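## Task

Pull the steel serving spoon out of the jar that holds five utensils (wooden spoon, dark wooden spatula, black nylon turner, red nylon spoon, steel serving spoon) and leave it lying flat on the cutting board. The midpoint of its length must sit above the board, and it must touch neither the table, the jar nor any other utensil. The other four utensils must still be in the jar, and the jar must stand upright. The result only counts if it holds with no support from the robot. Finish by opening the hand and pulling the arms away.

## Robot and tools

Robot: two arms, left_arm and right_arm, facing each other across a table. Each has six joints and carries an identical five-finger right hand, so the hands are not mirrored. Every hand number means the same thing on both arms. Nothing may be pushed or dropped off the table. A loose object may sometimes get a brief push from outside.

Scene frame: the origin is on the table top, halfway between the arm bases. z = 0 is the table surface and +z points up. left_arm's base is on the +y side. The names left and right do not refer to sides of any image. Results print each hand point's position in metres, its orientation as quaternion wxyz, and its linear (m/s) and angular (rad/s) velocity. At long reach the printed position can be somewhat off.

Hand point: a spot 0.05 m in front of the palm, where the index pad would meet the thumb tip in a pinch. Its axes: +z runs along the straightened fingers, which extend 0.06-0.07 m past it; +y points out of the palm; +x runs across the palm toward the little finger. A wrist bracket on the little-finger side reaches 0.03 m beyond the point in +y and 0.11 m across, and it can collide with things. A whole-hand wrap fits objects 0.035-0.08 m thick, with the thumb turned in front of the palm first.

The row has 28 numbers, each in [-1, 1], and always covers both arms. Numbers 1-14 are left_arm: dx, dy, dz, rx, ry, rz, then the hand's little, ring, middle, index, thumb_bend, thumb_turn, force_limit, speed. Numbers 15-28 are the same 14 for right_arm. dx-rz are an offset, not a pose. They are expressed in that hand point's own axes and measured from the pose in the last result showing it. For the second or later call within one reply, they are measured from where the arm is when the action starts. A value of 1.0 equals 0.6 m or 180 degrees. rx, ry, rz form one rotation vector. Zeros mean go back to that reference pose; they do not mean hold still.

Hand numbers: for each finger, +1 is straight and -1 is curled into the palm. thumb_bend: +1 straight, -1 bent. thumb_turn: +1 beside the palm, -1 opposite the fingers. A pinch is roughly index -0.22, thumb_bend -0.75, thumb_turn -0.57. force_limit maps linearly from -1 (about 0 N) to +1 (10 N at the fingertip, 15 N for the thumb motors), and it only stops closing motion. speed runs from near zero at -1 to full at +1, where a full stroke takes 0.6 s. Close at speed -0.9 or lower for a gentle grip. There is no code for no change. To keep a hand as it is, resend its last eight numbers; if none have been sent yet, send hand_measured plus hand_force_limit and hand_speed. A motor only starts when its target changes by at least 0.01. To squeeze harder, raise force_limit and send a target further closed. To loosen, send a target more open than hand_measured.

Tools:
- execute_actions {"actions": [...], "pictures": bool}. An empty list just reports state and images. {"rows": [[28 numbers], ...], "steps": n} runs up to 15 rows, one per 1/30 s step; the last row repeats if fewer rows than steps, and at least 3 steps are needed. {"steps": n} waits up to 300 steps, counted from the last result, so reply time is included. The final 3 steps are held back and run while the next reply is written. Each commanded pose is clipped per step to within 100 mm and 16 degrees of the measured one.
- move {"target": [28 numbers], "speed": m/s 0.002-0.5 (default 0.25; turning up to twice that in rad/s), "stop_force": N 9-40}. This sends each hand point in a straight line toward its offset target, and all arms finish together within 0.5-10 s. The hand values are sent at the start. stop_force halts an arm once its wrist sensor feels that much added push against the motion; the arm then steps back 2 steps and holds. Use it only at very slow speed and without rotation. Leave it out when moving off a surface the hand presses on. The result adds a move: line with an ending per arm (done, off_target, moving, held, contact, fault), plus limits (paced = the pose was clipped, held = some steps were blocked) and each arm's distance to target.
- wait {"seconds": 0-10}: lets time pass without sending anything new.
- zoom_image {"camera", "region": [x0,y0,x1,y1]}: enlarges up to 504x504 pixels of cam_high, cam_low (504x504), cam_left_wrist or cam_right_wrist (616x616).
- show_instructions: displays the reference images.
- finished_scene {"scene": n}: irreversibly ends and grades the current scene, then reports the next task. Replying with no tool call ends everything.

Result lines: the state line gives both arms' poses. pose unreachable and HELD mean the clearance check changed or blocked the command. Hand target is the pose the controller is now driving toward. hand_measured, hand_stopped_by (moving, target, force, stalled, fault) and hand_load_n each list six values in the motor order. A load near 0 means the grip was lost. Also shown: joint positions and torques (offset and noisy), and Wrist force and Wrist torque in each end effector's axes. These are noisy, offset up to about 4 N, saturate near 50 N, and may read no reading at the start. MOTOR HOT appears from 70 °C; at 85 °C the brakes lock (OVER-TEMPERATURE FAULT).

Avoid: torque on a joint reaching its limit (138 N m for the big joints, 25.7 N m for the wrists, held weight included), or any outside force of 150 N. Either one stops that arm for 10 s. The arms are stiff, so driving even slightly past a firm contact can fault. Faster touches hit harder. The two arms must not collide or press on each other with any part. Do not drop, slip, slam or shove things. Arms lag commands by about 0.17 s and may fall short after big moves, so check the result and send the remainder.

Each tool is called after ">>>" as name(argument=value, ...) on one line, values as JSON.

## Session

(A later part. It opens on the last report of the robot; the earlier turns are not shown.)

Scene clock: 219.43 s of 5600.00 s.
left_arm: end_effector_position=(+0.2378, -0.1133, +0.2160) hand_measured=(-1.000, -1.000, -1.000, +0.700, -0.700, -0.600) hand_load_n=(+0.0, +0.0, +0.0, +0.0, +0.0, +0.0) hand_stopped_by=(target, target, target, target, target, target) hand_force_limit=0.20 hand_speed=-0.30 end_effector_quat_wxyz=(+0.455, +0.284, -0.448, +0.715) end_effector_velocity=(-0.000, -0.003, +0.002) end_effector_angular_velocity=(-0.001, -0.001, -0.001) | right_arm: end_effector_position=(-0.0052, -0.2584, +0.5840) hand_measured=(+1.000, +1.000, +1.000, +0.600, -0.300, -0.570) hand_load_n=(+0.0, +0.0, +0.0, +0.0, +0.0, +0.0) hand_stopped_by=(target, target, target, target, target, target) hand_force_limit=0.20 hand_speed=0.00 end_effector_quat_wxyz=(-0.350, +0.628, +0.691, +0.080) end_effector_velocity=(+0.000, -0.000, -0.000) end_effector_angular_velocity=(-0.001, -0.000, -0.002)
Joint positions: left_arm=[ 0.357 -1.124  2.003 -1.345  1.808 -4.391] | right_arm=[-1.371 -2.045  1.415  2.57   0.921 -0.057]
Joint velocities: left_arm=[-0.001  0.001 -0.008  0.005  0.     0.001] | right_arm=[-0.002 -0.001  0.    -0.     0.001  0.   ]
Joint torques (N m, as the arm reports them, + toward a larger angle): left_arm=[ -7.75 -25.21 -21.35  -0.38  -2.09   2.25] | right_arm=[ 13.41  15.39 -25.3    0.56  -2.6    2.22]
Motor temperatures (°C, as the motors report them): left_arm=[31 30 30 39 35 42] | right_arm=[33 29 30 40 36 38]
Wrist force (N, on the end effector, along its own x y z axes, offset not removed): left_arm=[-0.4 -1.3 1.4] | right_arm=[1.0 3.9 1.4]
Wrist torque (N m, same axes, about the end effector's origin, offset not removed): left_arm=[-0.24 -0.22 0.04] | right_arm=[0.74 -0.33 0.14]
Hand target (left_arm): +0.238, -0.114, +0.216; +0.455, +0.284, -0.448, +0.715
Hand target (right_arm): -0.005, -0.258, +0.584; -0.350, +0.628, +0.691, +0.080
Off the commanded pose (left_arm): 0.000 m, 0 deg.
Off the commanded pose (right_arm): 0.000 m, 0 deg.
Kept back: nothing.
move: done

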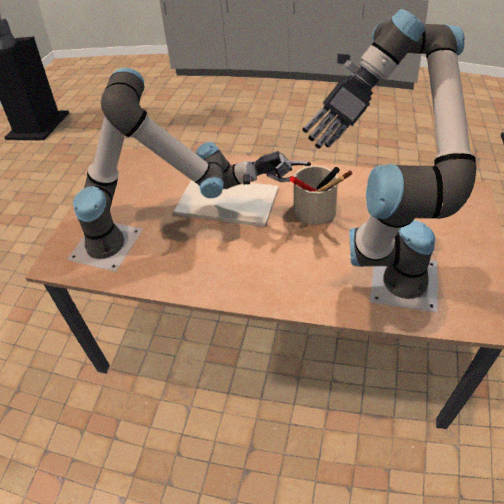

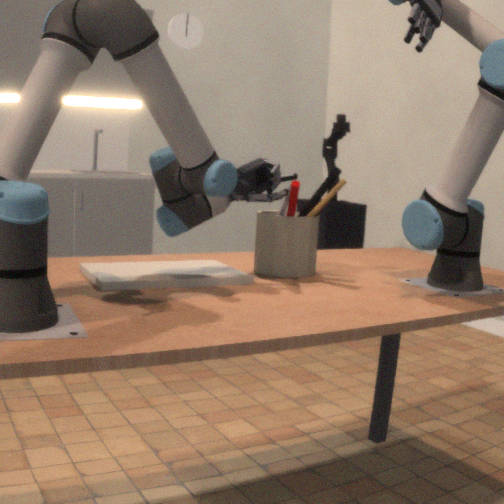

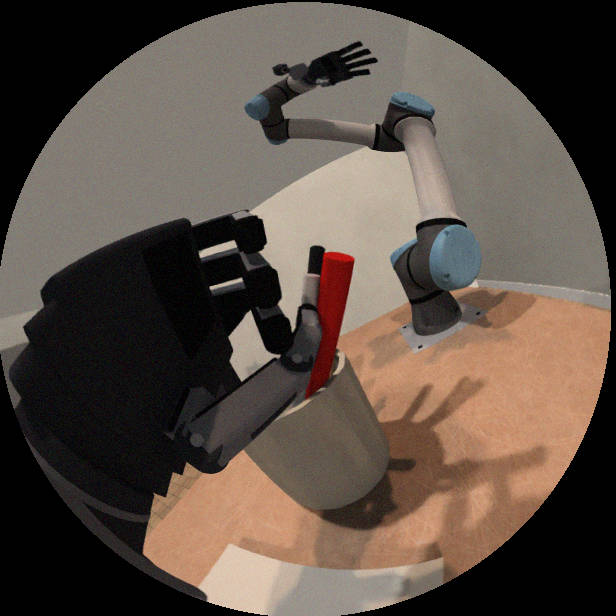

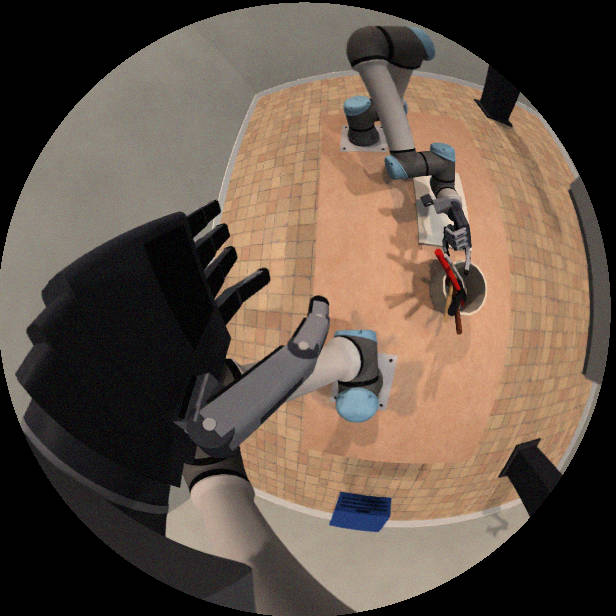

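>>> execute_actions(actions=[{"rows":[[0,0,0,0,0,0,-1,-1,-1,-0.7,-0.7,-0.6,0.6,-0.6,0,0,0,0,0,0,1,1,1,0.6,-0.3,-0.57,0.2,0]],"steps":15}])

>>> wait(seconds=2)

>>> zoom_image(camera="cam_right_wrist", region=[400,200,520,340])

>>> zoom_image(camera="cam_low", region=[220,140,340,240])

Scene clock: 220.00 s of 5600.00 s.
left_arm: end_effector_position=(+0.2378, -0.1134, +0.2159) hand_measured=(-1.000, -1.000, -1.000, +0.502, -0.700, -0.600) hand_load_n=(+0.0, +0.0, +0.0, +0.0, +0.0, +0.0) hand_stopped_by=(target, target, target, moving, target, target) hand_force_limit=0.60 hand_speed=-0.60 end_effector_quat_wxyz=(+0.455, +0.284, -0.448, +0.715) end_effector_velocity=(-0.000, -0.000, +0.000) end_effector_angular_velocity=(-0.001, +0.001, -0.000) | right_arm: end_effector_position=(-0.0052, -0.2584, +0.5840) hand_measured=(+1.000, +1.000, +1.000, +0.600, -0.300, -0.570) hand_load_n=(+0.0, +0.0, +0.0, +0.0, +0.0, +0.0) hand_stopped_by=(target, target, target, target, target, target) hand_force_limit=0.20 hand_speed=0.00 end_effector_quat_wxyz=(-0.350, +0.628, +0.691, +0.080) end_effector_velocity=(-0.000, +0.000, +0.000) end_effector_angular_velocity=(+0.000, +0.000, -0.000)
Joint positions: left_arm=[ 0.357 -1.124  2.003 -1.345  1.808 -4.391] | right_arm=[-1.371 -2.045  1.415  2.57   0.921 -0.057]
Joint velocities: left_arm=[-0.     0.     0.    -0.002 -0.001 -0.001] | right_arm=[ 0.    -0.001  0.    -0.    -0.001  0.001]
Joint torques (N m, as the arm reports them, + toward a larger angle): left_arm=[  7.31 -43.68 -10.56  -4.73   0.92   0.55] | right_arm=[ 13.71  15.07 -25.52   0.45  -2.7    2.29]
Motor temperatures (°C, as the motors report them): left_arm=[31 30 30 39 35 42] | right_arm=[33 29 30 40 36 38]
Wrist force (N, on the end effector, along its own x y z axes, offset not removed): left_arm=[0.3 -2.1 0.7] | right_arm=[1.3 0.7 3.1]
Wrist torque (N m, same axes, about the end effector's origin, offset not removed): left_arm=[-0.33 -0.31 0.07] | right_arm=[0.09 -0.48 0.03]
Steps of this call (steps 1 to 5: nothing new was sent; steps 6 to 17: the first 12 steps of this action). Readings (end_effector_position | what the end effector reports):
6: left_arm (+0.2378, -0.1136, +0.2161) | right_arm (-0.0052, -0.2584, +0.5840) | left_arm hand_measured=(-1.000, -1.000, -1.000, +0.700, -0.700, -0.600) hand_load_n=(+0.0, +0.0, +0.0, +0.0, +0.0, +0.0) hand_stopped_by=(target, target, target, moving, target, target) hand_force_limit=0.60 hand_speed=-0.60 | right_arm hand_measured=(+1.000, +1.000, +1.000, +0.600, -0.300, -0.570) hand_load_n=(+0.0, +0.0, +0.0, +0.0, +0.0, +0.0) hand_stopped_by=(target, target, target, target, target, target) hand_force_limit=0.20 hand_speed=0.00
7: left_arm (+0.2378, -0.1136, +0.2161) | right_arm (-0.0052, -0.2584, +0.5840) | left_arm hand_measured=(-1.000, -1.000, -1.000, +0.700, -0.700, -0.600) hand_load_n=(+0.0, +0.0, +0.0, +0.0, +0.0, +0.0) hand_stopped_by=(target, target, target, moving, target, target) hand_force_limit=0.60 hand_speed=-0.60 | right_arm hand_measured=(+1.000, +1.000, +1.000, +0.600, -0.300, -0.570) hand_load_n=(+0.0, +0.0, +0.0, +0.0, +0.0, +0.0) hand_stopped_by=(target, target, target, target, target, target) hand_force_limit=0.20 hand_speed=0.00
9: left_arm (+0.2378, -0.1136, +0.2160) | right_arm (-0.0052, -0.2584, +0.5840) | left_arm hand_measured=(-1.000, -1.000, -1.000, +0.680, -0.700, -0.600) hand_load_n=(+0.0, +0.0, +0.0, +0.0, +0.0, +0.0) hand_stopped_by=(target, target, target, moving, target, target) hand_force_limit=0.60 hand_speed=-0.60 | right_arm hand_measured=(+1.000, +1.000, +1.000, +0.600, -0.300, -0.570) hand_load_n=(+0.0, +0.0, +0.0, +0.0, +0.0, +0.0) hand_stopped_by=(target, target, target, target, target, target) hand_force_limit=0.20 hand_speed=0.00
13: left_arm (+0.2378, -0.1134, +0.2158) | right_arm (-0.0052, -0.2584, +0.5840) | left_arm hand_measured=(-1.000, -1.000, -1.000, +0.590, -0.700, -0.600) hand_load_n=(+0.0, +0.0, +0.0, +0.0, +0.0, +0.0) hand_stopped_by=(target, target, target, moving, target, target) hand_force_limit=0.60 hand_speed=-0.60 | right_arm hand_measured=(+1.000, +1.000, +1.000, +0.600, -0.300, -0.570) hand_load_n=(+0.0, +0.0, +0.0, +0.0, +0.0, +0.0) hand_stopped_by=(target, target, target, target, target, target) hand_force_limit=0.20 hand_speed=0.00
17: the state above

Scene clock: 222.10 s of 5600.00 s.
left_arm: end_effector_position=(+0.2379, -0.1133, +0.2160) hand_measured=(-1.000, -1.000, -1.000, -0.072, -0.698, -0.600) hand_load_n=(+0.0, +0.0, +0.0, +10.0, +2.5, +0.0) hand_stopped_by=(target, target, target, force, target, target) hand_force_limit=0.60 hand_speed=-0.60 end_effector_quat_wxyz=(+0.455, +0.284, -0.448, +0.715) end_effector_velocity=(-0.002, -0.001, +0.001) end_effector_angular_velocity=(-0.001, +0.001, -0.003) | right_arm: end_effector_position=(-0.0052, -0.2584, +0.5840) hand_measured=(+1.000, +1.000, +1.000, +0.600, -0.300, -0.570) hand_load_n=(+0.0, +0.0, +0.0, +0.0, +0.0, +0.0) hand_stopped_by=(target, target, target, target, target, target) hand_force_limit=0.20 hand_speed=0.00 end_effector_quat_wxyz=(-0.350, +0.628, +0.691, +0.080) end_effector_velocity=(+0.001, +0.000, -0.000) end_effector_angular_velocity=(+0.000, -0.001, +0.001)
Joint positions: left_arm=[ 0.357 -1.124  2.003 -1.345  1.808 -4.391] | right_arm=[-1.371 -2.045  1.415  2.57   0.921 -0.057]
Joint velocities: left_arm=[-0.003 -0.001  0.     0.001 -0.001 -0.001] | right_arm=[-0.002  0.     0.    -0.     0.001 -0.002]
Joint torques (N m, as the arm reports them, + toward a larger angle): left_arm=[ -3.12 -42.56 -10.5   -2.36   2.14  -2.23] | right_arm=[ 12.88  14.71 -23.86   0.42  -2.64   2.22]
Motor temperatures (°C, as the motors report them): left_arm=[31 30 30 39 35 42] | right_arm=[33 29 30 40 36 38]
Wrist force (N, on the end effector, along its own x y z axes, offset not removed): left_arm=[0.1 -2.7 0.8] | right_arm=[-0.2 1.5 -0.6]
Wrist torque (N m, same axes, about the end effector's origin, offset not removed): left_arm=[-0.05 -0.32 0.02] | right_arm=[0.35 -0.16 -0.11]
Hand target (left_arm): +0.238, -0.113, +0.216; +0.455, +0.284, -0.448, +0.715
Hand target (right_arm): -0.005, -0.258, +0.584; -0.350, +0.628, +0.691, +0.080
Off the commanded pose (left_arm): 0.000 m, 0 deg.
Off the commanded pose (right_arm): 0.000 m, 0 deg.
Kept back: nothing.
Steps of this call (steps 1 to 3: the last 3 steps of your previous action; steps 4 to 63: nothing new was sent). Readings (end_effector_position | what the end effector reports):
1: left_arm (+0.2379, -0.1133, +0.2159) | right_arm (-0.0052, -0.2584, +0.5840) | left_arm hand_measured=(-1.000, -1.000, -1.000, +0.480, -0.700, -0.600) hand_load_n=(+0.0, +0.0, +0.0, +0.0, +0.0, +0.0) hand_stopped_by=(target, target, target, moving, target, target) hand_force_limit=0.60 hand_speed=-0.60 | right_arm hand_measured=(+1.000, +1.000, +1.000, +0.600, -0.300, -0.570) hand_load_n=(+0.0, +0.0, +0.0, +0.0, +0.0, +0.0) hand_stopped_by=(target, target, target, target, target, target) hand_force_limit=0.20 hand_speed=0.00
2: left_arm (+0.2379, -0.1133, +0.2159) | right_arm (-0.0052, -0.2584, +0.5840) | left_arm hand_measured=(-1.000, -1.000, -1.000, +0.458, -0.700, -0.600) hand_load_n=(+0.0, +0.0, +0.0, +0.0, +0.0, +0.0) hand_stopped_by=(target, target, target, moving, target, target) hand_force_limit=0.60 hand_speed=-0.60 | right_arm hand_measured=(+1.000, +1.000, +1.000, +0.600, -0.300, -0.570) hand_load_n=(+0.0, +0.0, +0.0, +0.0, +0.0, +0.0) hand_stopped_by=(target, target, target, target, target, target) hand_force_limit=0.20 hand_speed=0.00
4: left_arm (+0.2379, -0.1133, +0.2159) | right_arm (-0.0052, -0.2584, +0.5840) | left_arm hand_measured=(-1.000, -1.000, -1.000, +0.414, -0.700, -0.600) hand_load_n=(+0.0, +0.0, +0.0, +0.0, +0.0, +0.0) hand_stopped_by=(target, target, target, moving, target, target) hand_force_limit=0.60 hand_speed=-0.60 | right_arm hand_measured=(+1.000, +1.000, +1.000, +0.600, -0.300, -0.570) hand_load_n=(+0.0, +0.0, +0.0, +0.0, +0.0, +0.0) hand_stopped_by=(target, target, target, target, target, target) hand_force_limit=0.20 hand_speed=0.00
8: left_arm (+0.2379, -0.1133, +0.2159) | right_arm (-0.0052, -0.2584, +0.5840) | left_arm hand_measured=(-1.000, -1.000, -1.000, +0.324, -0.700, -0.600) hand_load_n=(+0.0, +0.0, +0.0, +0.0, +0.0, +0.0) hand_stopped_by=(target, target, target, moving, target, target) hand_force_limit=0.60 hand_speed=-0.60 | right_arm hand_measured=(+1.000, +1.000, +1.000, +0.600, -0.300, -0.570) hand_load_n=(+0.0, +0.0, +0.0, +0.0, +0.0, +0.0) hand_stopped_by=(target, target, target, target, target, target) hand_force_limit=0.20 hand_speed=0.00
63: the state above

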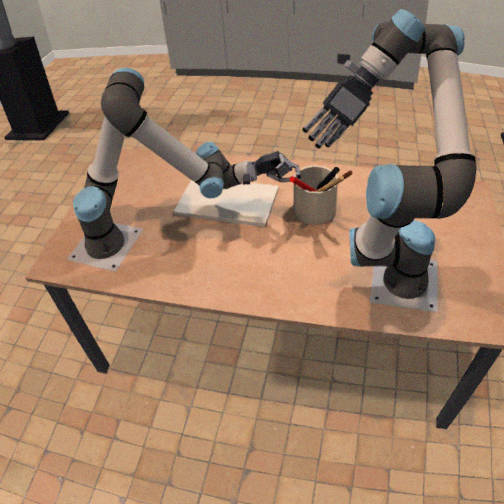

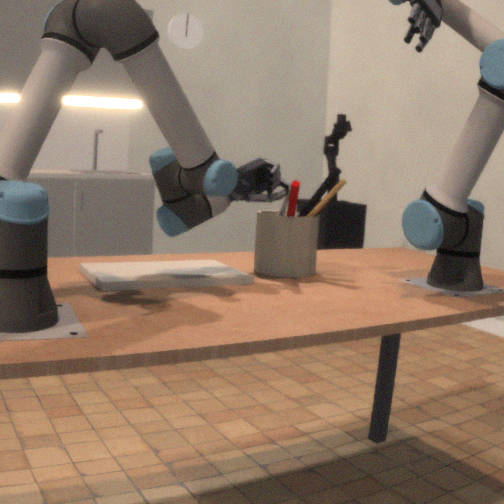

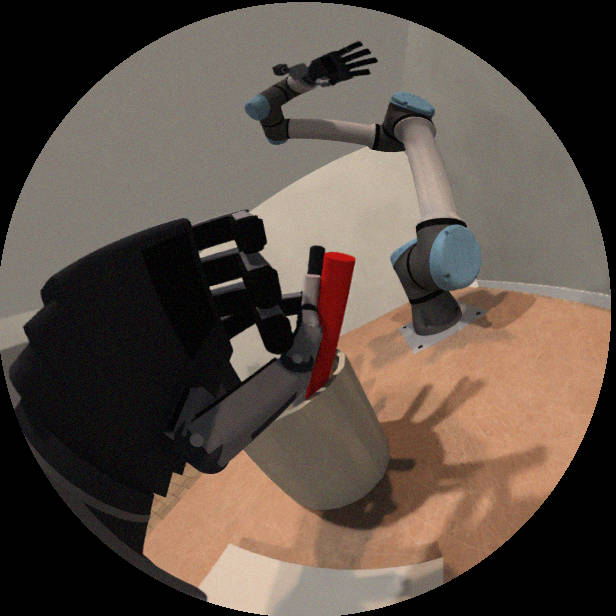

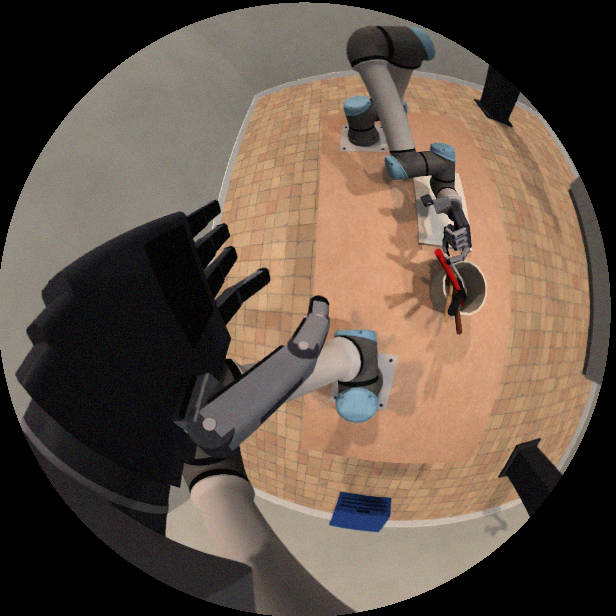

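Region (400, 200, 520, 340) of cam_right_wrist's 616x616 image, scaled by 3.600, with more detail than that image has; it fills the left 432 columns of this view, and the rest is white.

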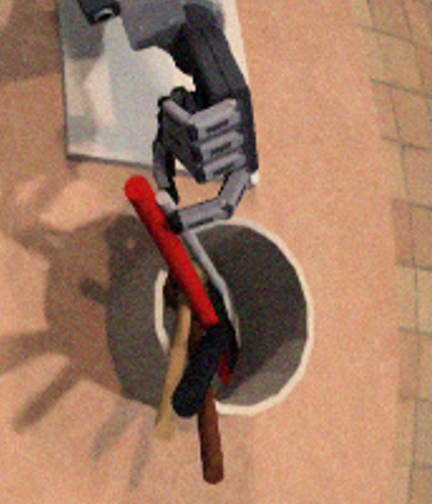

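Region (220, 140, 340, 240) of cam_low's 504x504 image, scaled by 4.200, with more detail than that image has.

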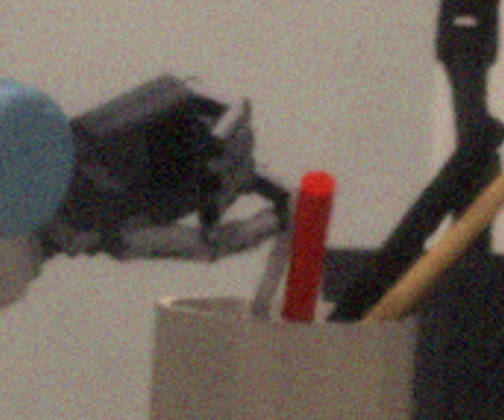

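Now wrist force is ~0 with both loaded: a real pinch. Lift.

>>> move(target=[0.06,0,0,0,0,0,-1,-1,-1,-0.7,-0.7,-0.6,0.6,-0.6,0,0,0,0,0,0,1,1,1,0.6,-0.3,-0.57,0.2,0], speed=0.02)

>>> zoom_image(camera="cam_low", region=[220,120,340,240])

Scene clock: 224.47 s of 5600.00 s.
left_arm: end_effector_position=(+0.2228, -0.0992, +0.2451) hand_measured=(-1.000, -1.000, -1.000, -0.072, -0.698, -0.600) hand_load_n=(+0.0, +0.0, +0.0, +7.5, +4.0, +1.5) hand_stopped_by=(target, target, target, force, target, target) hand_force_limit=0.60 hand_speed=-0.60 end_effector_quat_wxyz=(+0.455, +0.284, -0.448, +0.715) end_effector_velocity=(-0.002, +0.001, +0.002) end_effector_angular_velocity=(+0.001, +0.000, -0.001) | right_arm: end_effector_position=(-0.0052, -0.2584, +0.5840) hand_measured=(+1.000, +1.000, +1.000, +0.600, -0.300, -0.570) hand_load_n=(+0.0, +0.0, +0.0, +0.0, +0.0, +0.0) hand_stopped_by=(target, target, target, target, target, target) hand_force_limit=0.20 hand_speed=0.00 end_effector_quat_wxyz=(-0.350, +0.628, +0.691, +0.080) end_effector_velocity=(+0.000, -0.000, -0.000) end_effector_angular_velocity=(-0.001, -0.000, -0.000)
Joint positions: left_arm=[ 0.333 -1.217  2.042 -1.289  1.787 -4.38 ] | right_arm=[-1.371 -2.045  1.415  2.57   0.921 -0.057]
Joint velocities: left_arm=[-0.003 -0.007  0.003  0.005 -0.002  0.001] | right_arm=[-0.    -0.    -0.    -0.     0.001  0.   ]
Joint torques (N m, as the arm reports them, + toward a larger angle): left_arm=[ -8.04 -45.87  -9.42  -0.07  -2.35   2.12] | right_arm=[ 12.06  15.88 -23.83   0.54  -2.68   2.2 ]
Motor temperatures (°C, as the motors report them): left_arm=[31 30 30 39 35 42] | right_arm=[33 29 30 40 36 38]
Wrist force (N, on the end effector, along its own x y z axes, offset not removed): left_arm=[-1.3 -1.0 1.0] | right_arm=[1.8 3.3 3.2]
Wrist torque (N m, same axes, about the end effector's origin, offset not removed): left_arm=[-0.23 -0.35 0.16] | right_arm=[0.50 -0.54 0.16]
Hand target (left_arm): +0.223, -0.099, +0.245; +0.455, +0.284, -0.448, +0.715
Hand target (right_arm): -0.005, -0.258, +0.584; -0.350, +0.628, +0.691, +0.080
Off the commanded pose (left_arm): 0.000 m, 0 deg.
Off the commanded pose (right_arm): 0.000 m, 0 deg.
Kept back: nothing.
move: done

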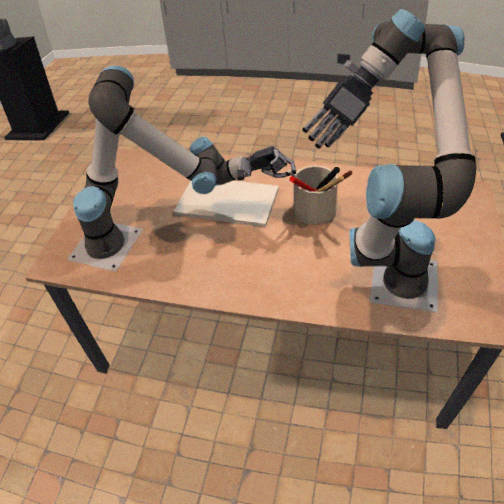

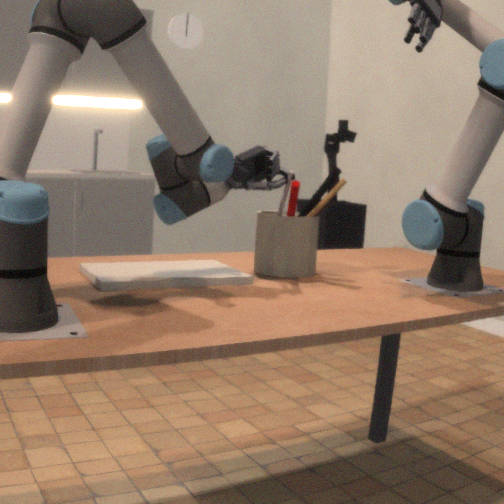

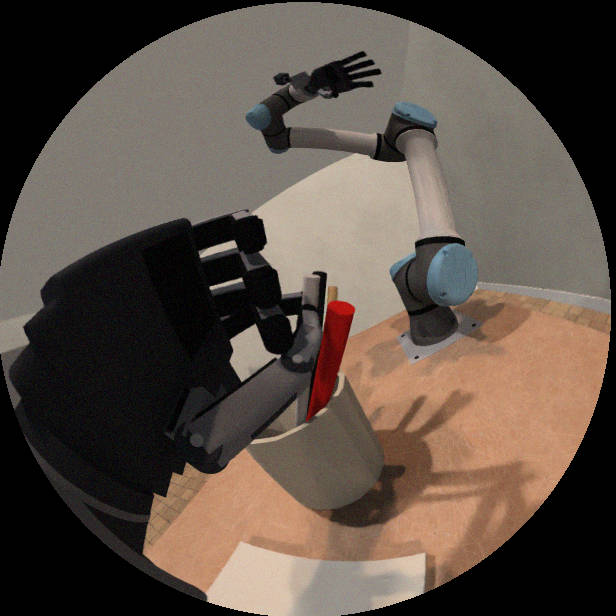

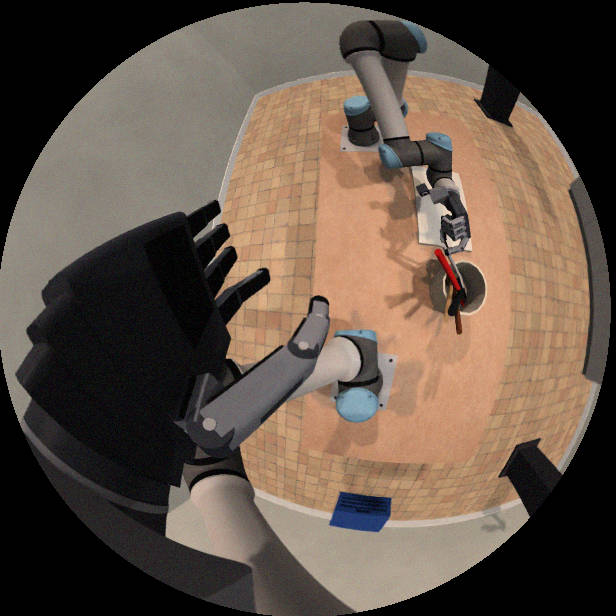

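Region (220, 120, 340, 240) of cam_low's 504x504 image, scaled by 4.200, with more detail than that image has.

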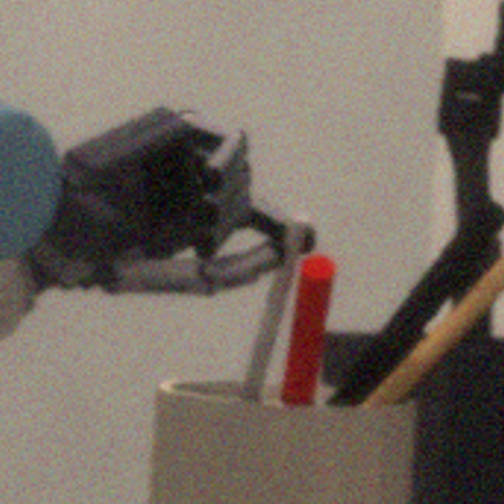

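>>> execute_actions(actions=[{"rows":[[0,0,0,0,0,0,-1,-1,-1,-0.8,-0.7,-0.6,1,-0.8,0,0,0,0,0,0,1,1,1,0.6,-0.3,-0.57,0.2,0]],"steps":15}])

>>> move(target=[0.33,0,0,0,0,0,-1,-1,-1,-0.8,-0.7,-0.6,1,-0.8,0,0,0,0,0,0,1,1,1,0.6,-0.3,-0.57,0.2,0], speed=0.04)

Scene clock: 224.97 s of 5600.00 s.
left_arm: end_effector_position=(+0.2228, -0.0992, +0.2450) hand_measured=(-1.000, -1.000, -1.000, -0.080, -0.698, -0.600) hand_load_n=(+0.0, +0.0, +0.0, +10.0, +4.5, +1.5) hand_stopped_by=(target, target, target, force, target, target) hand_force_limit=1.00 hand_speed=-0.80 end_effector_quat_wxyz=(+0.455, +0.284, -0.448, +0.715) end_effector_velocity=(+0.000, -0.000, -0.000) end_effector_angular_velocity=(-0.001, -0.002, +0.001) | right_arm: end_effector_position=(-0.0052, -0.2584, +0.5840) hand_measured=(+1.000, +1.000, +1.000, +0.600, -0.300, -0.570) hand_load_n=(+0.0, +0.0, +0.0, +0.0, +0.0, +0.0) hand_stopped_by=(target, target, target, target, target, target) hand_force_limit=0.20 hand_speed=0.00 end_effector_quat_wxyz=(-0.350, +0.628, +0.691, +0.080) end_effector_velocity=(+0.000, +0.000, +0.000) end_effector_angular_velocity=(+0.001, -0.000, -0.001)
Joint positions: left_arm=[ 0.333 -1.217  2.042 -1.289  1.787 -4.38 ] | right_arm=[-1.371 -2.045  1.415  2.57   0.921 -0.057]
Joint velocities: left_arm=[ 0.001  0.001 -0.    -0.002  0.     0.002] | right_arm=[-0.    -0.    -0.    -0.    -0.001  0.   ]
Joint torques (N m, as the arm reports them, + toward a larger angle): left_arm=[  7.01 -23.54 -26.24  -5.3    1.53   0.25] | right_arm=[ 14.69  14.86 -25.58   0.53  -2.54   2.3 ]
Motor temperatures (°C, as the motors report them): left_arm=[31 30 30 39 35 42] | right_arm=[33 29 30 40 36 38]
Wrist force (N, on the end effector, along its own x y z axes, offset not removed): left_arm=[-1.6 -0.4 0.5] | right_arm=[2.4 2.8 1.8]
Wrist torque (N m, same axes, about the end effector's origin, offset not removed): left_arm=[-0.06 -0.25 0.04] | right_arm=[0.56 -0.64 0.26]
Steps of this call (steps 1 to 3: nothing new was sent; steps 4 to 15: the first 12 steps of this action). Readings (end_effector_position | what the end effector reports):
4: left_arm (+0.2227, -0.0991, +0.2452) | right_arm (-0.0052, -0.2584, +0.5840) | left_arm hand_measured=(-1.000, -1.000, -1.000, -0.072, -0.698, -0.600) hand_load_n=(+0.0, +0.0, +0.0, +7.5, +4.0, +1.5) hand_stopped_by=(target, target, target, moving, target, target) hand_force_limit=1.00 hand_speed=-0.80 | right_arm hand_measured=(+1.000, +1.000, +1.000, +0.600, -0.300, -0.570) hand_load_n=(+0.0, +0.0, +0.0, +0.0, +0.0, +0.0) hand_stopped_by=(target, target, target, target, target, target) hand_force_limit=0.20 hand_speed=0.00
5: left_arm (+0.2227, -0.0991, +0.2452) | right_arm (-0.0052, -0.2584, +0.5840) | left_arm hand_measured=(-1.000, -1.000, -1.000, -0.072, -0.698, -0.600) hand_load_n=(+0.0, +0.0, +0.0, +7.5, +4.0, +1.5) hand_stopped_by=(target, target, target, moving, target, target) hand_force_limit=1.00 hand_speed=-0.80 | right_arm hand_measured=(+1.000, +1.000, +1.000, +0.600, -0.300, -0.570) hand_load_n=(+0.0, +0.0, +0.0, +0.0, +0.0, +0.0) hand_stopped_by=(target, target, target, target, target, target) hand_force_limit=0.20 hand_speed=0.00
7: left_arm (+0.2227, -0.0991, +0.2452) | right_arm (-0.0052, -0.2584, +0.5840) | left_arm hand_measured=(-1.000, -1.000, -1.000, -0.080, -0.698, -0.600) hand_load_n=(+0.0, +0.0, +0.0, +10.5, +4.5, +1.5) hand_stopped_by=(target, target, target, force, target, target) hand_force_limit=1.00 hand_speed=-0.80 | right_arm hand_measured=(+1.000, +1.000, +1.000, +0.600, -0.300, -0.570) hand_load_n=(+0.0, +0.0, +0.0, +0.0, +0.0, +0.0) hand_stopped_by=(target, target, target, target, target, target) hand_force_limit=0.20 hand_speed=0.00
11: left_arm (+0.2227, -0.0991, +0.2451) | right_arm (-0.0052, -0.2584, +0.5840) | left_arm hand_measured=(-1.000, -1.000, -1.000, -0.080, -0.698, -0.600) hand_load_n=(+0.0, +0.0, +0.0, +10.0, +4.5, +1.5) hand_stopped_by=(target, target, target, force, target, target) hand_force_limit=1.00 hand_speed=-0.80 | right_arm hand_measured=(+1.000, +1.000, +1.000, +0.600, -0.300, -0.570) hand_load_n=(+0.0, +0.0, +0.0, +0.0, +0.0, +0.0) hand_stopped_by=(target, target, target, target, target, target) hand_force_limit=0.20 hand_speed=0.00
15: the state above

Scene clock: 230.57 s of 5600.00 s.
left_arm: end_effector_position=(+0.1391, -0.0209, +0.4062) hand_measured=(-1.000, -1.000, -1.000, -0.080, -0.700, -0.600) hand_load_n=(+0.0, +0.0, +0.0, +0.0, +0.0, +0.0) hand_stopped_by=(target, target, target, force, target, target) hand_force_limit=1.00 hand_speed=-0.80 end_effector_quat_wxyz=(+0.455, +0.284, -0.448, +0.715) end_effector_velocity=(-0.001, +0.001, +0.002) end_effector_angular_velocity=(+0.001, -0.001, +0.001) | right_arm: end_effector_position=(-0.0052, -0.2584, +0.5840) hand_measured=(+1.000, +1.000, +1.000, +0.600, -0.300, -0.570) hand_load_n=(+0.0, +0.0, +0.0, +0.0, +0.0, +0.0) hand_stopped_by=(target, target, target, target, target, target) hand_force_limit=0.20 hand_speed=0.00 end_effector_quat_wxyz=(-0.350, +0.628, +0.691, +0.080) end_effector_velocity=(-0.000, +0.000, +0.000) end_effector_angular_velocity=(+0.001, -0.000, +0.000)
Joint positions: left_arm=[ 0.156 -1.719  2.107 -0.841  1.628 -4.302] | right_arm=[-1.371 -2.045  1.415  2.57   0.921 -0.057]
Joint velocities: left_arm=[-0.003 -0.005 -0.001  0.008 -0.003  0.003] | right_arm=[ 0.001  0.    -0.    -0.    -0.001  0.   ]
Joint torques (N m, as the arm reports them, + toward a larger angle): left_arm=[ -7.55 -27.84 -31.72   0.14  -2.1    2.43] | right_arm=[ 13.39  15.53 -25.6    0.29  -2.74   2.35]
Motor temperatures (°C, as the motors report them): left_arm=[31 30 30 39 35 42] | right_arm=[33 29 30 40 36 38]
Wrist force (N, on the end effector, along its own x y z axes, offset not removed): left_arm=[0.4 -0.8 1.9] | right_arm=[2.4 0.8 1.5]
Wrist torque (N m, same axes, about the end effector's origin, offset not removed): left_arm=[-0.12 -0.30 0.12] | right_arm=[0.22 -0.55 0.20]
Hand target (left_arm): +0.139, -0.021, +0.406; +0.455, +0.284, -0.448, +0.715
Hand target (right_arm): -0.005, -0.258, +0.584; -0.350, +0.628, +0.691, +0.080
Off your previous action's commanded pose (left_arm): 0.000 m, 0 deg at its last step (step 3 of this call).
Off your previous action's commanded pose (right_arm): 0.000 m, 0 deg at its last step (step 3 of this call).
Off the commanded pose (left_arm): 0.000 m, 0 deg.
Off the commanded pose (right_arm): 0.000 m, 0 deg.
Kept back: nothing.
move: done

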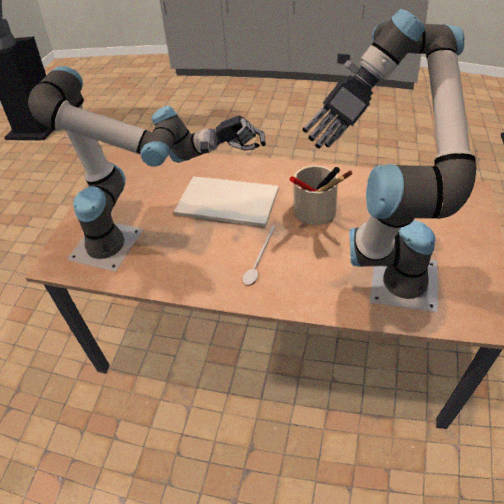

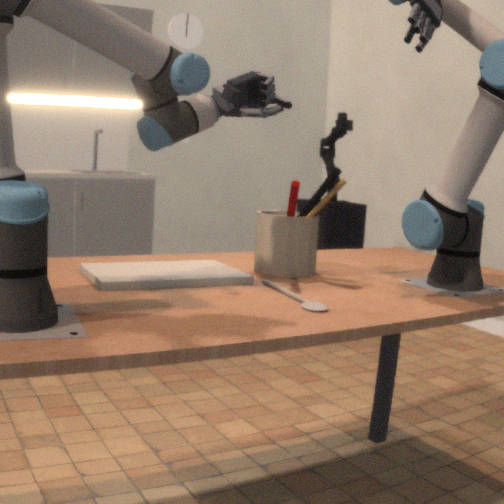

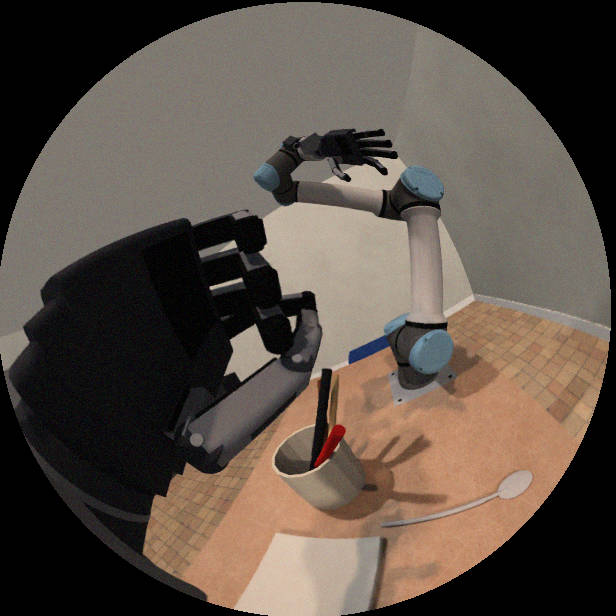

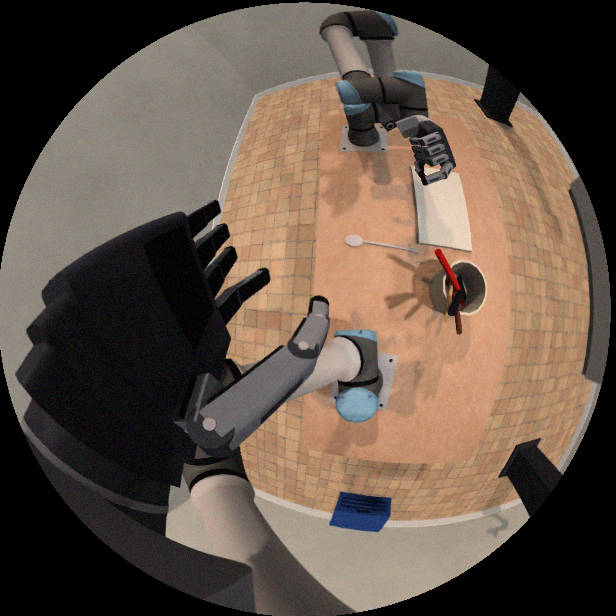

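>>> move(target=[-0.37,0.264,-0.247,-0.275,-0.175,0.33,-1,-1,-1,0.5,-0.7,-0.6,0.6,0,0,0,0,0,0,0,1,1,1,0.6,-0.3,-0.57,0.2,0], speed=0.15)

>>> zoom_image(camera="cam_high", region=[180,160,340,300])

>>> zoom_image(camera="cam_low", region=[180,200,360,330])

Scene clock: 236.33 s of 5600.00 s.
left_arm: end_effector_position=(+0.0897, -0.0045, +0.1004) hand_measured=(-1.000, -1.000, -1.000, +0.500, -0.700, -0.600) hand_load_n=(+0.0, +0.0, +0.0, +0.0, +0.0, +0.0) hand_stopped_by=(target, target, target, target, target, target) hand_force_limit=0.60 hand_speed=0.00 end_effector_quat_wxyz=(+0.001, -0.000, -0.865, +0.501) end_effector_velocity=(+0.001, -0.000, -0.003) end_effector_angular_velocity=(+0.008, -0.008, +0.003) | right_arm: end_effector_position=(-0.0052, -0.2584, +0.5840) hand_measured=(+1.000, +1.000, +1.000, +0.600, -0.300, -0.570) hand_load_n=(+0.0, +0.0, +0.0, +0.0, +0.0, +0.0) hand_stopped_by=(target, target, target, target, target, target) hand_force_limit=0.20 hand_speed=0.00 end_effector_quat_wxyz=(-0.350, +0.628, +0.691, +0.080) end_effector_velocity=(+0.000, -0.000, -0.000) end_effector_angular_velocity=(-0.001, +0.000, -0.002)
Joint positions: left_arm=[-0.176 -1.378  1.964 -0.049  1.34  -3.279] | right_arm=[-1.371 -2.045  1.415  2.57   0.921 -0.057]
Joint velocities: left_arm=[-0.002  0.008 -0.004  0.005 -0.007  0.003] | right_arm=[-0.001 -0.    -0.     0.     0.001  0.002]
Joint torques (N m, as the arm reports them, + toward a larger angle): left_arm=[ -8.21 -15.88 -25.25   2.45  -2.14   2.19] | right_arm=[ 13.66  15.44 -24.25   0.45  -2.63   2.08]
Motor temperatures (°C, as the motors report them): left_arm=[31 30 30 39 35 42] | right_arm=[33 29 30 40 36 38]
Wrist force (N, on the end effector, along its own x y z axes, offset not removed): left_arm=[-0.1 -1.6 0.0] | right_arm=[2.4 3.6 1.9]
Wrist torque (N m, same axes, about the end effector's origin, offset not removed): left_arm=[-0.17 -0.26 0.07] | right_arm=[0.54 -0.60 0.25]
Hand target (left_arm): +0.090, -0.005, +0.100; -0.001, +0.000, +0.866, -0.501
Hand target (right_arm): -0.005, -0.258, +0.584; -0.350, +0.628, +0.691, +0.080
Off the commanded pose (left_arm): 0.000 m, 0 deg.
Off the commanded pose (right_arm): 0.000 m, 0 deg.
Kept back: nothing.
move: done

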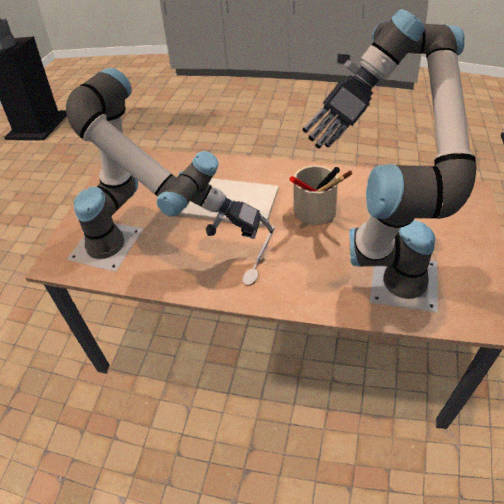

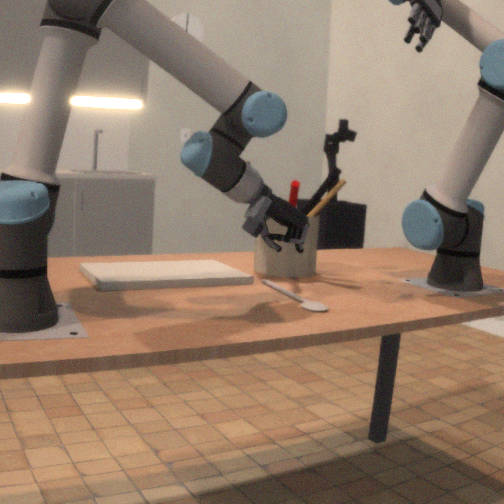

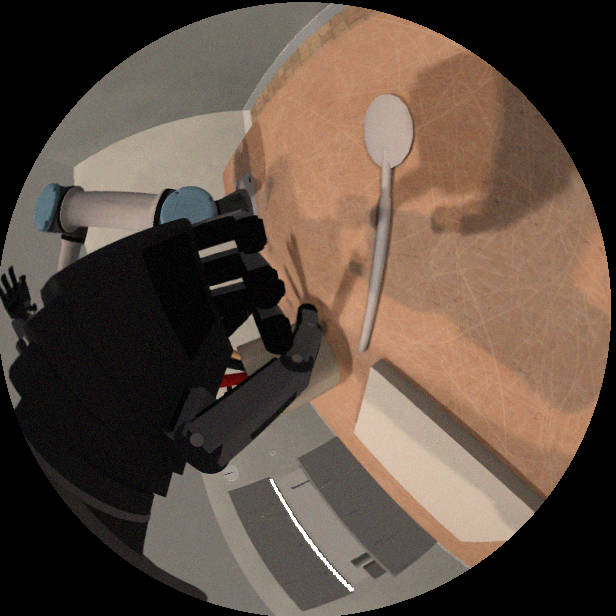

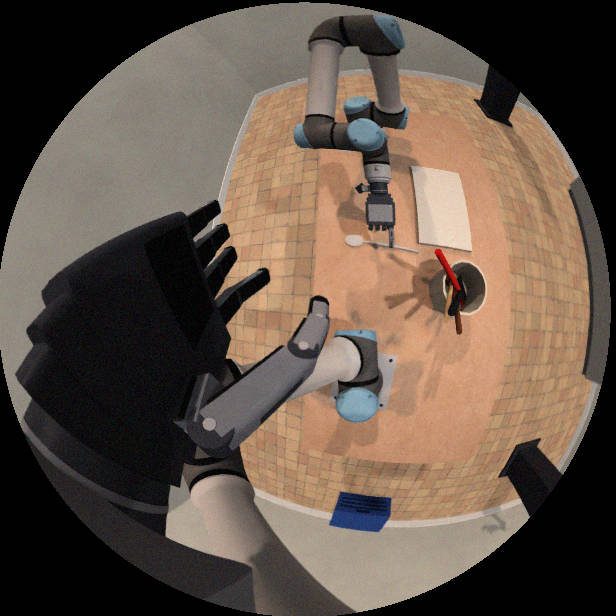

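Region (180, 160, 340, 300) of cam_high's 504x504 image, scaled by 3.150, with more detail than that image has; it fills the top 441 rows of this view, and the rest is white.

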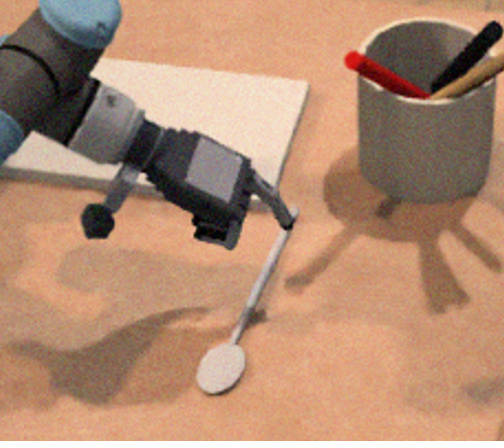

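Region (180, 200, 360, 330) of cam_low's 504x504 image, scaled by 2.800, with more detail than that image has.

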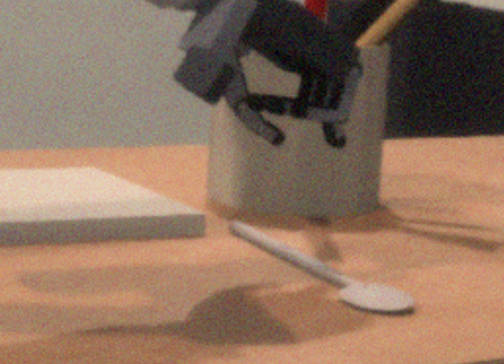

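>>> move(target=[0,0.094,0.054,0,0,0,-1,-1,-1,0.5,-0.7,-0.6,0.6,0,0,0,0,0,0,0,1,1,1,0.6,-0.3,-0.57,0.2,0], speed=0.05, stop_force=12)

>>> zoom_image(camera="cam_left_wrist", region=[200,150,500,450])

>>> zoom_image(camera="cam_low", region=[200,220,340,320])

Scene clock: 238.33 s of 5600.00 s.
left_arm: end_effector_position=(+0.0895, -0.0045, +0.0356) hand_measured=(-1.000, -1.000, -1.000, +0.500, -0.700, -0.600) hand_load_n=(+0.0, +0.0, +0.0, +0.0, +0.0, +0.0) hand_stopped_by=(target, target, target, target, target, target) hand_force_limit=0.60 hand_speed=0.00 end_effector_quat_wxyz=(+0.001, -0.000, -0.865, +0.501) end_effector_velocity=(-0.001, -0.000, -0.003) end_effector_angular_velocity=(+0.000, +0.000, -0.003) | right_arm: end_effector_position=(-0.0052, -0.2584, +0.5840) hand_measured=(+1.000, +1.000, +1.000, +0.600, -0.300, -0.570) hand_load_n=(+0.0, +0.0, +0.0, +0.0, +0.0, +0.0) hand_stopped_by=(target, target, target, target, target, target) hand_force_limit=0.20 hand_speed=0.00 end_effector_quat_wxyz=(-0.350, +0.628, +0.691, +0.080) end_effector_velocity=(-0.000, -0.000, -0.000) end_effector_angular_velocity=(-0.000, +0.000, -0.000)
Joint positions: left_arm=[-0.177 -1.274  2.036 -0.226  1.339 -3.28 ] | right_arm=[-1.371 -2.045  1.415  2.57   0.921 -0.057]
Joint velocities: left_arm=[-0.001  0.005  0.002 -0.007  0.002  0.001] | right_arm=[ 0.001 -0.     0.    -0.     0.     0.001]
Joint torques (N m, as the arm reports them, + toward a larger angle): left_arm=[  7.87 -18.31  -9.84  -2.73   2.14   0.25] | right_arm=[ 13.73  15.84 -25.06   0.23  -2.52   2.35]
Motor temperatures (°C, as the motors report them): left_arm=[31 30 30 39 35 42] | right_arm=[33 29 30 40 36 38]
Wrist force (N, on the end effector, along its own x y z axes, offset not removed): left_arm=[0.5 -1.3 0.2] | right_arm=[1.0 1.3 2.8]
Wrist torque (N m, same axes, about the end effector's origin, offset not removed): left_arm=[-0.12 -0.31 0.12] | right_arm=[0.11 -0.35 0.04]
Hand target (left_arm): +0.090, -0.005, +0.035; -0.001, +0.000, +0.865, -0.501
Hand target (right_arm): -0.005, -0.258, +0.584; -0.350, +0.628, +0.691, +0.080
Off the commanded pose (left_arm): 0.000 m, 0 deg.
Off the commanded pose (right_arm): 0.000 m, 0 deg.
Kept back: nothing.
move: done

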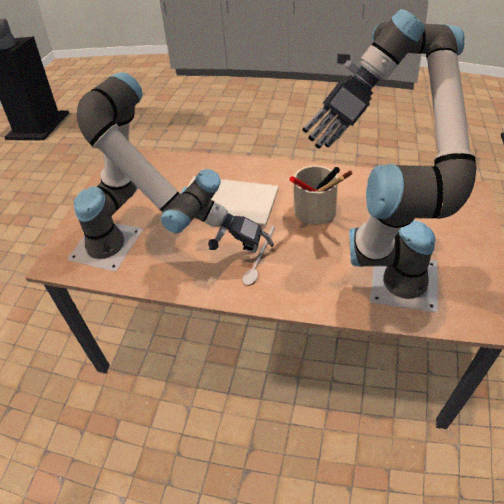

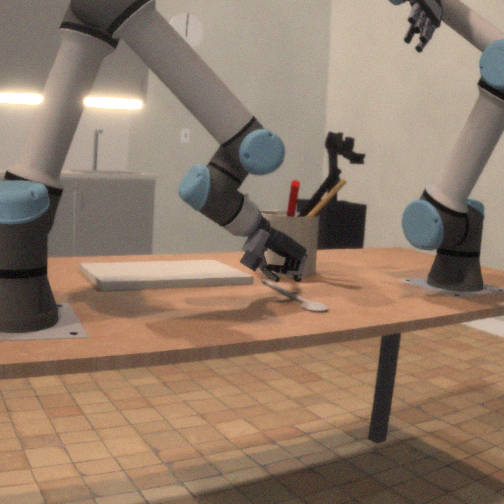

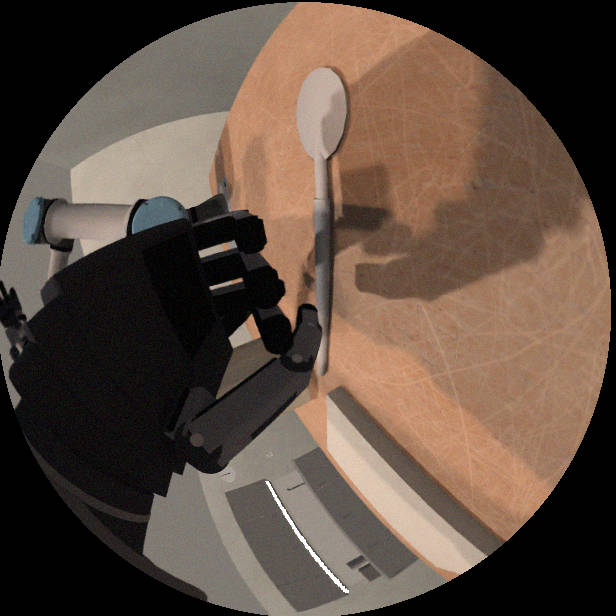

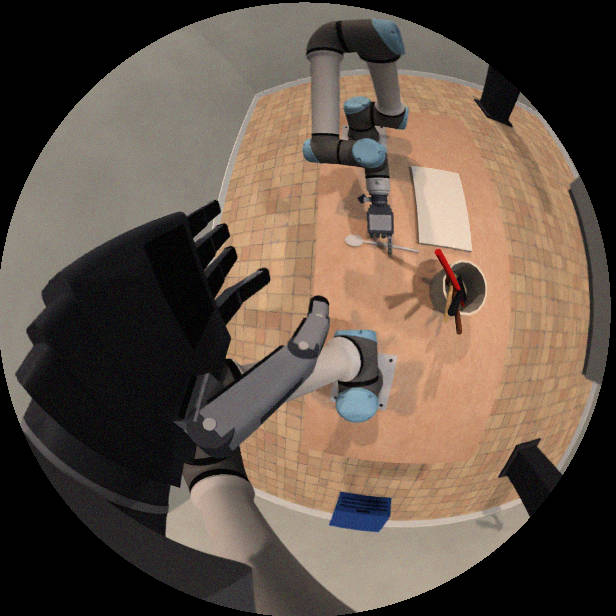

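Region (200, 150, 500, 450) of cam_left_wrist's 616x616 image, scaled by 1.680, with more detail than that image has.

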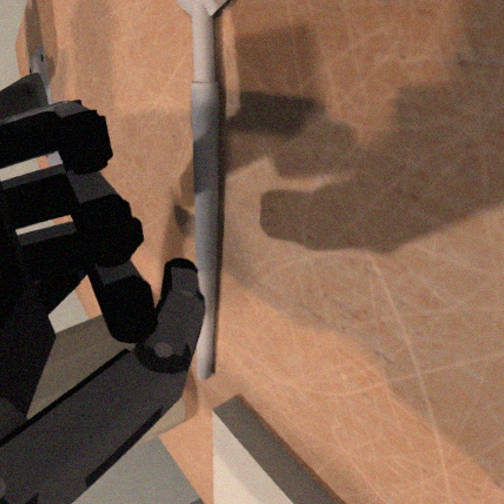

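Region (200, 220, 340, 320) of cam_low's 504x504 image, scaled by 3.600, with more detail than that image has; it fills the top 360 rows of this view, and the rest is white.

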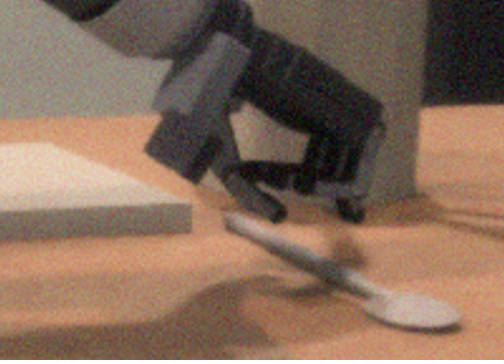

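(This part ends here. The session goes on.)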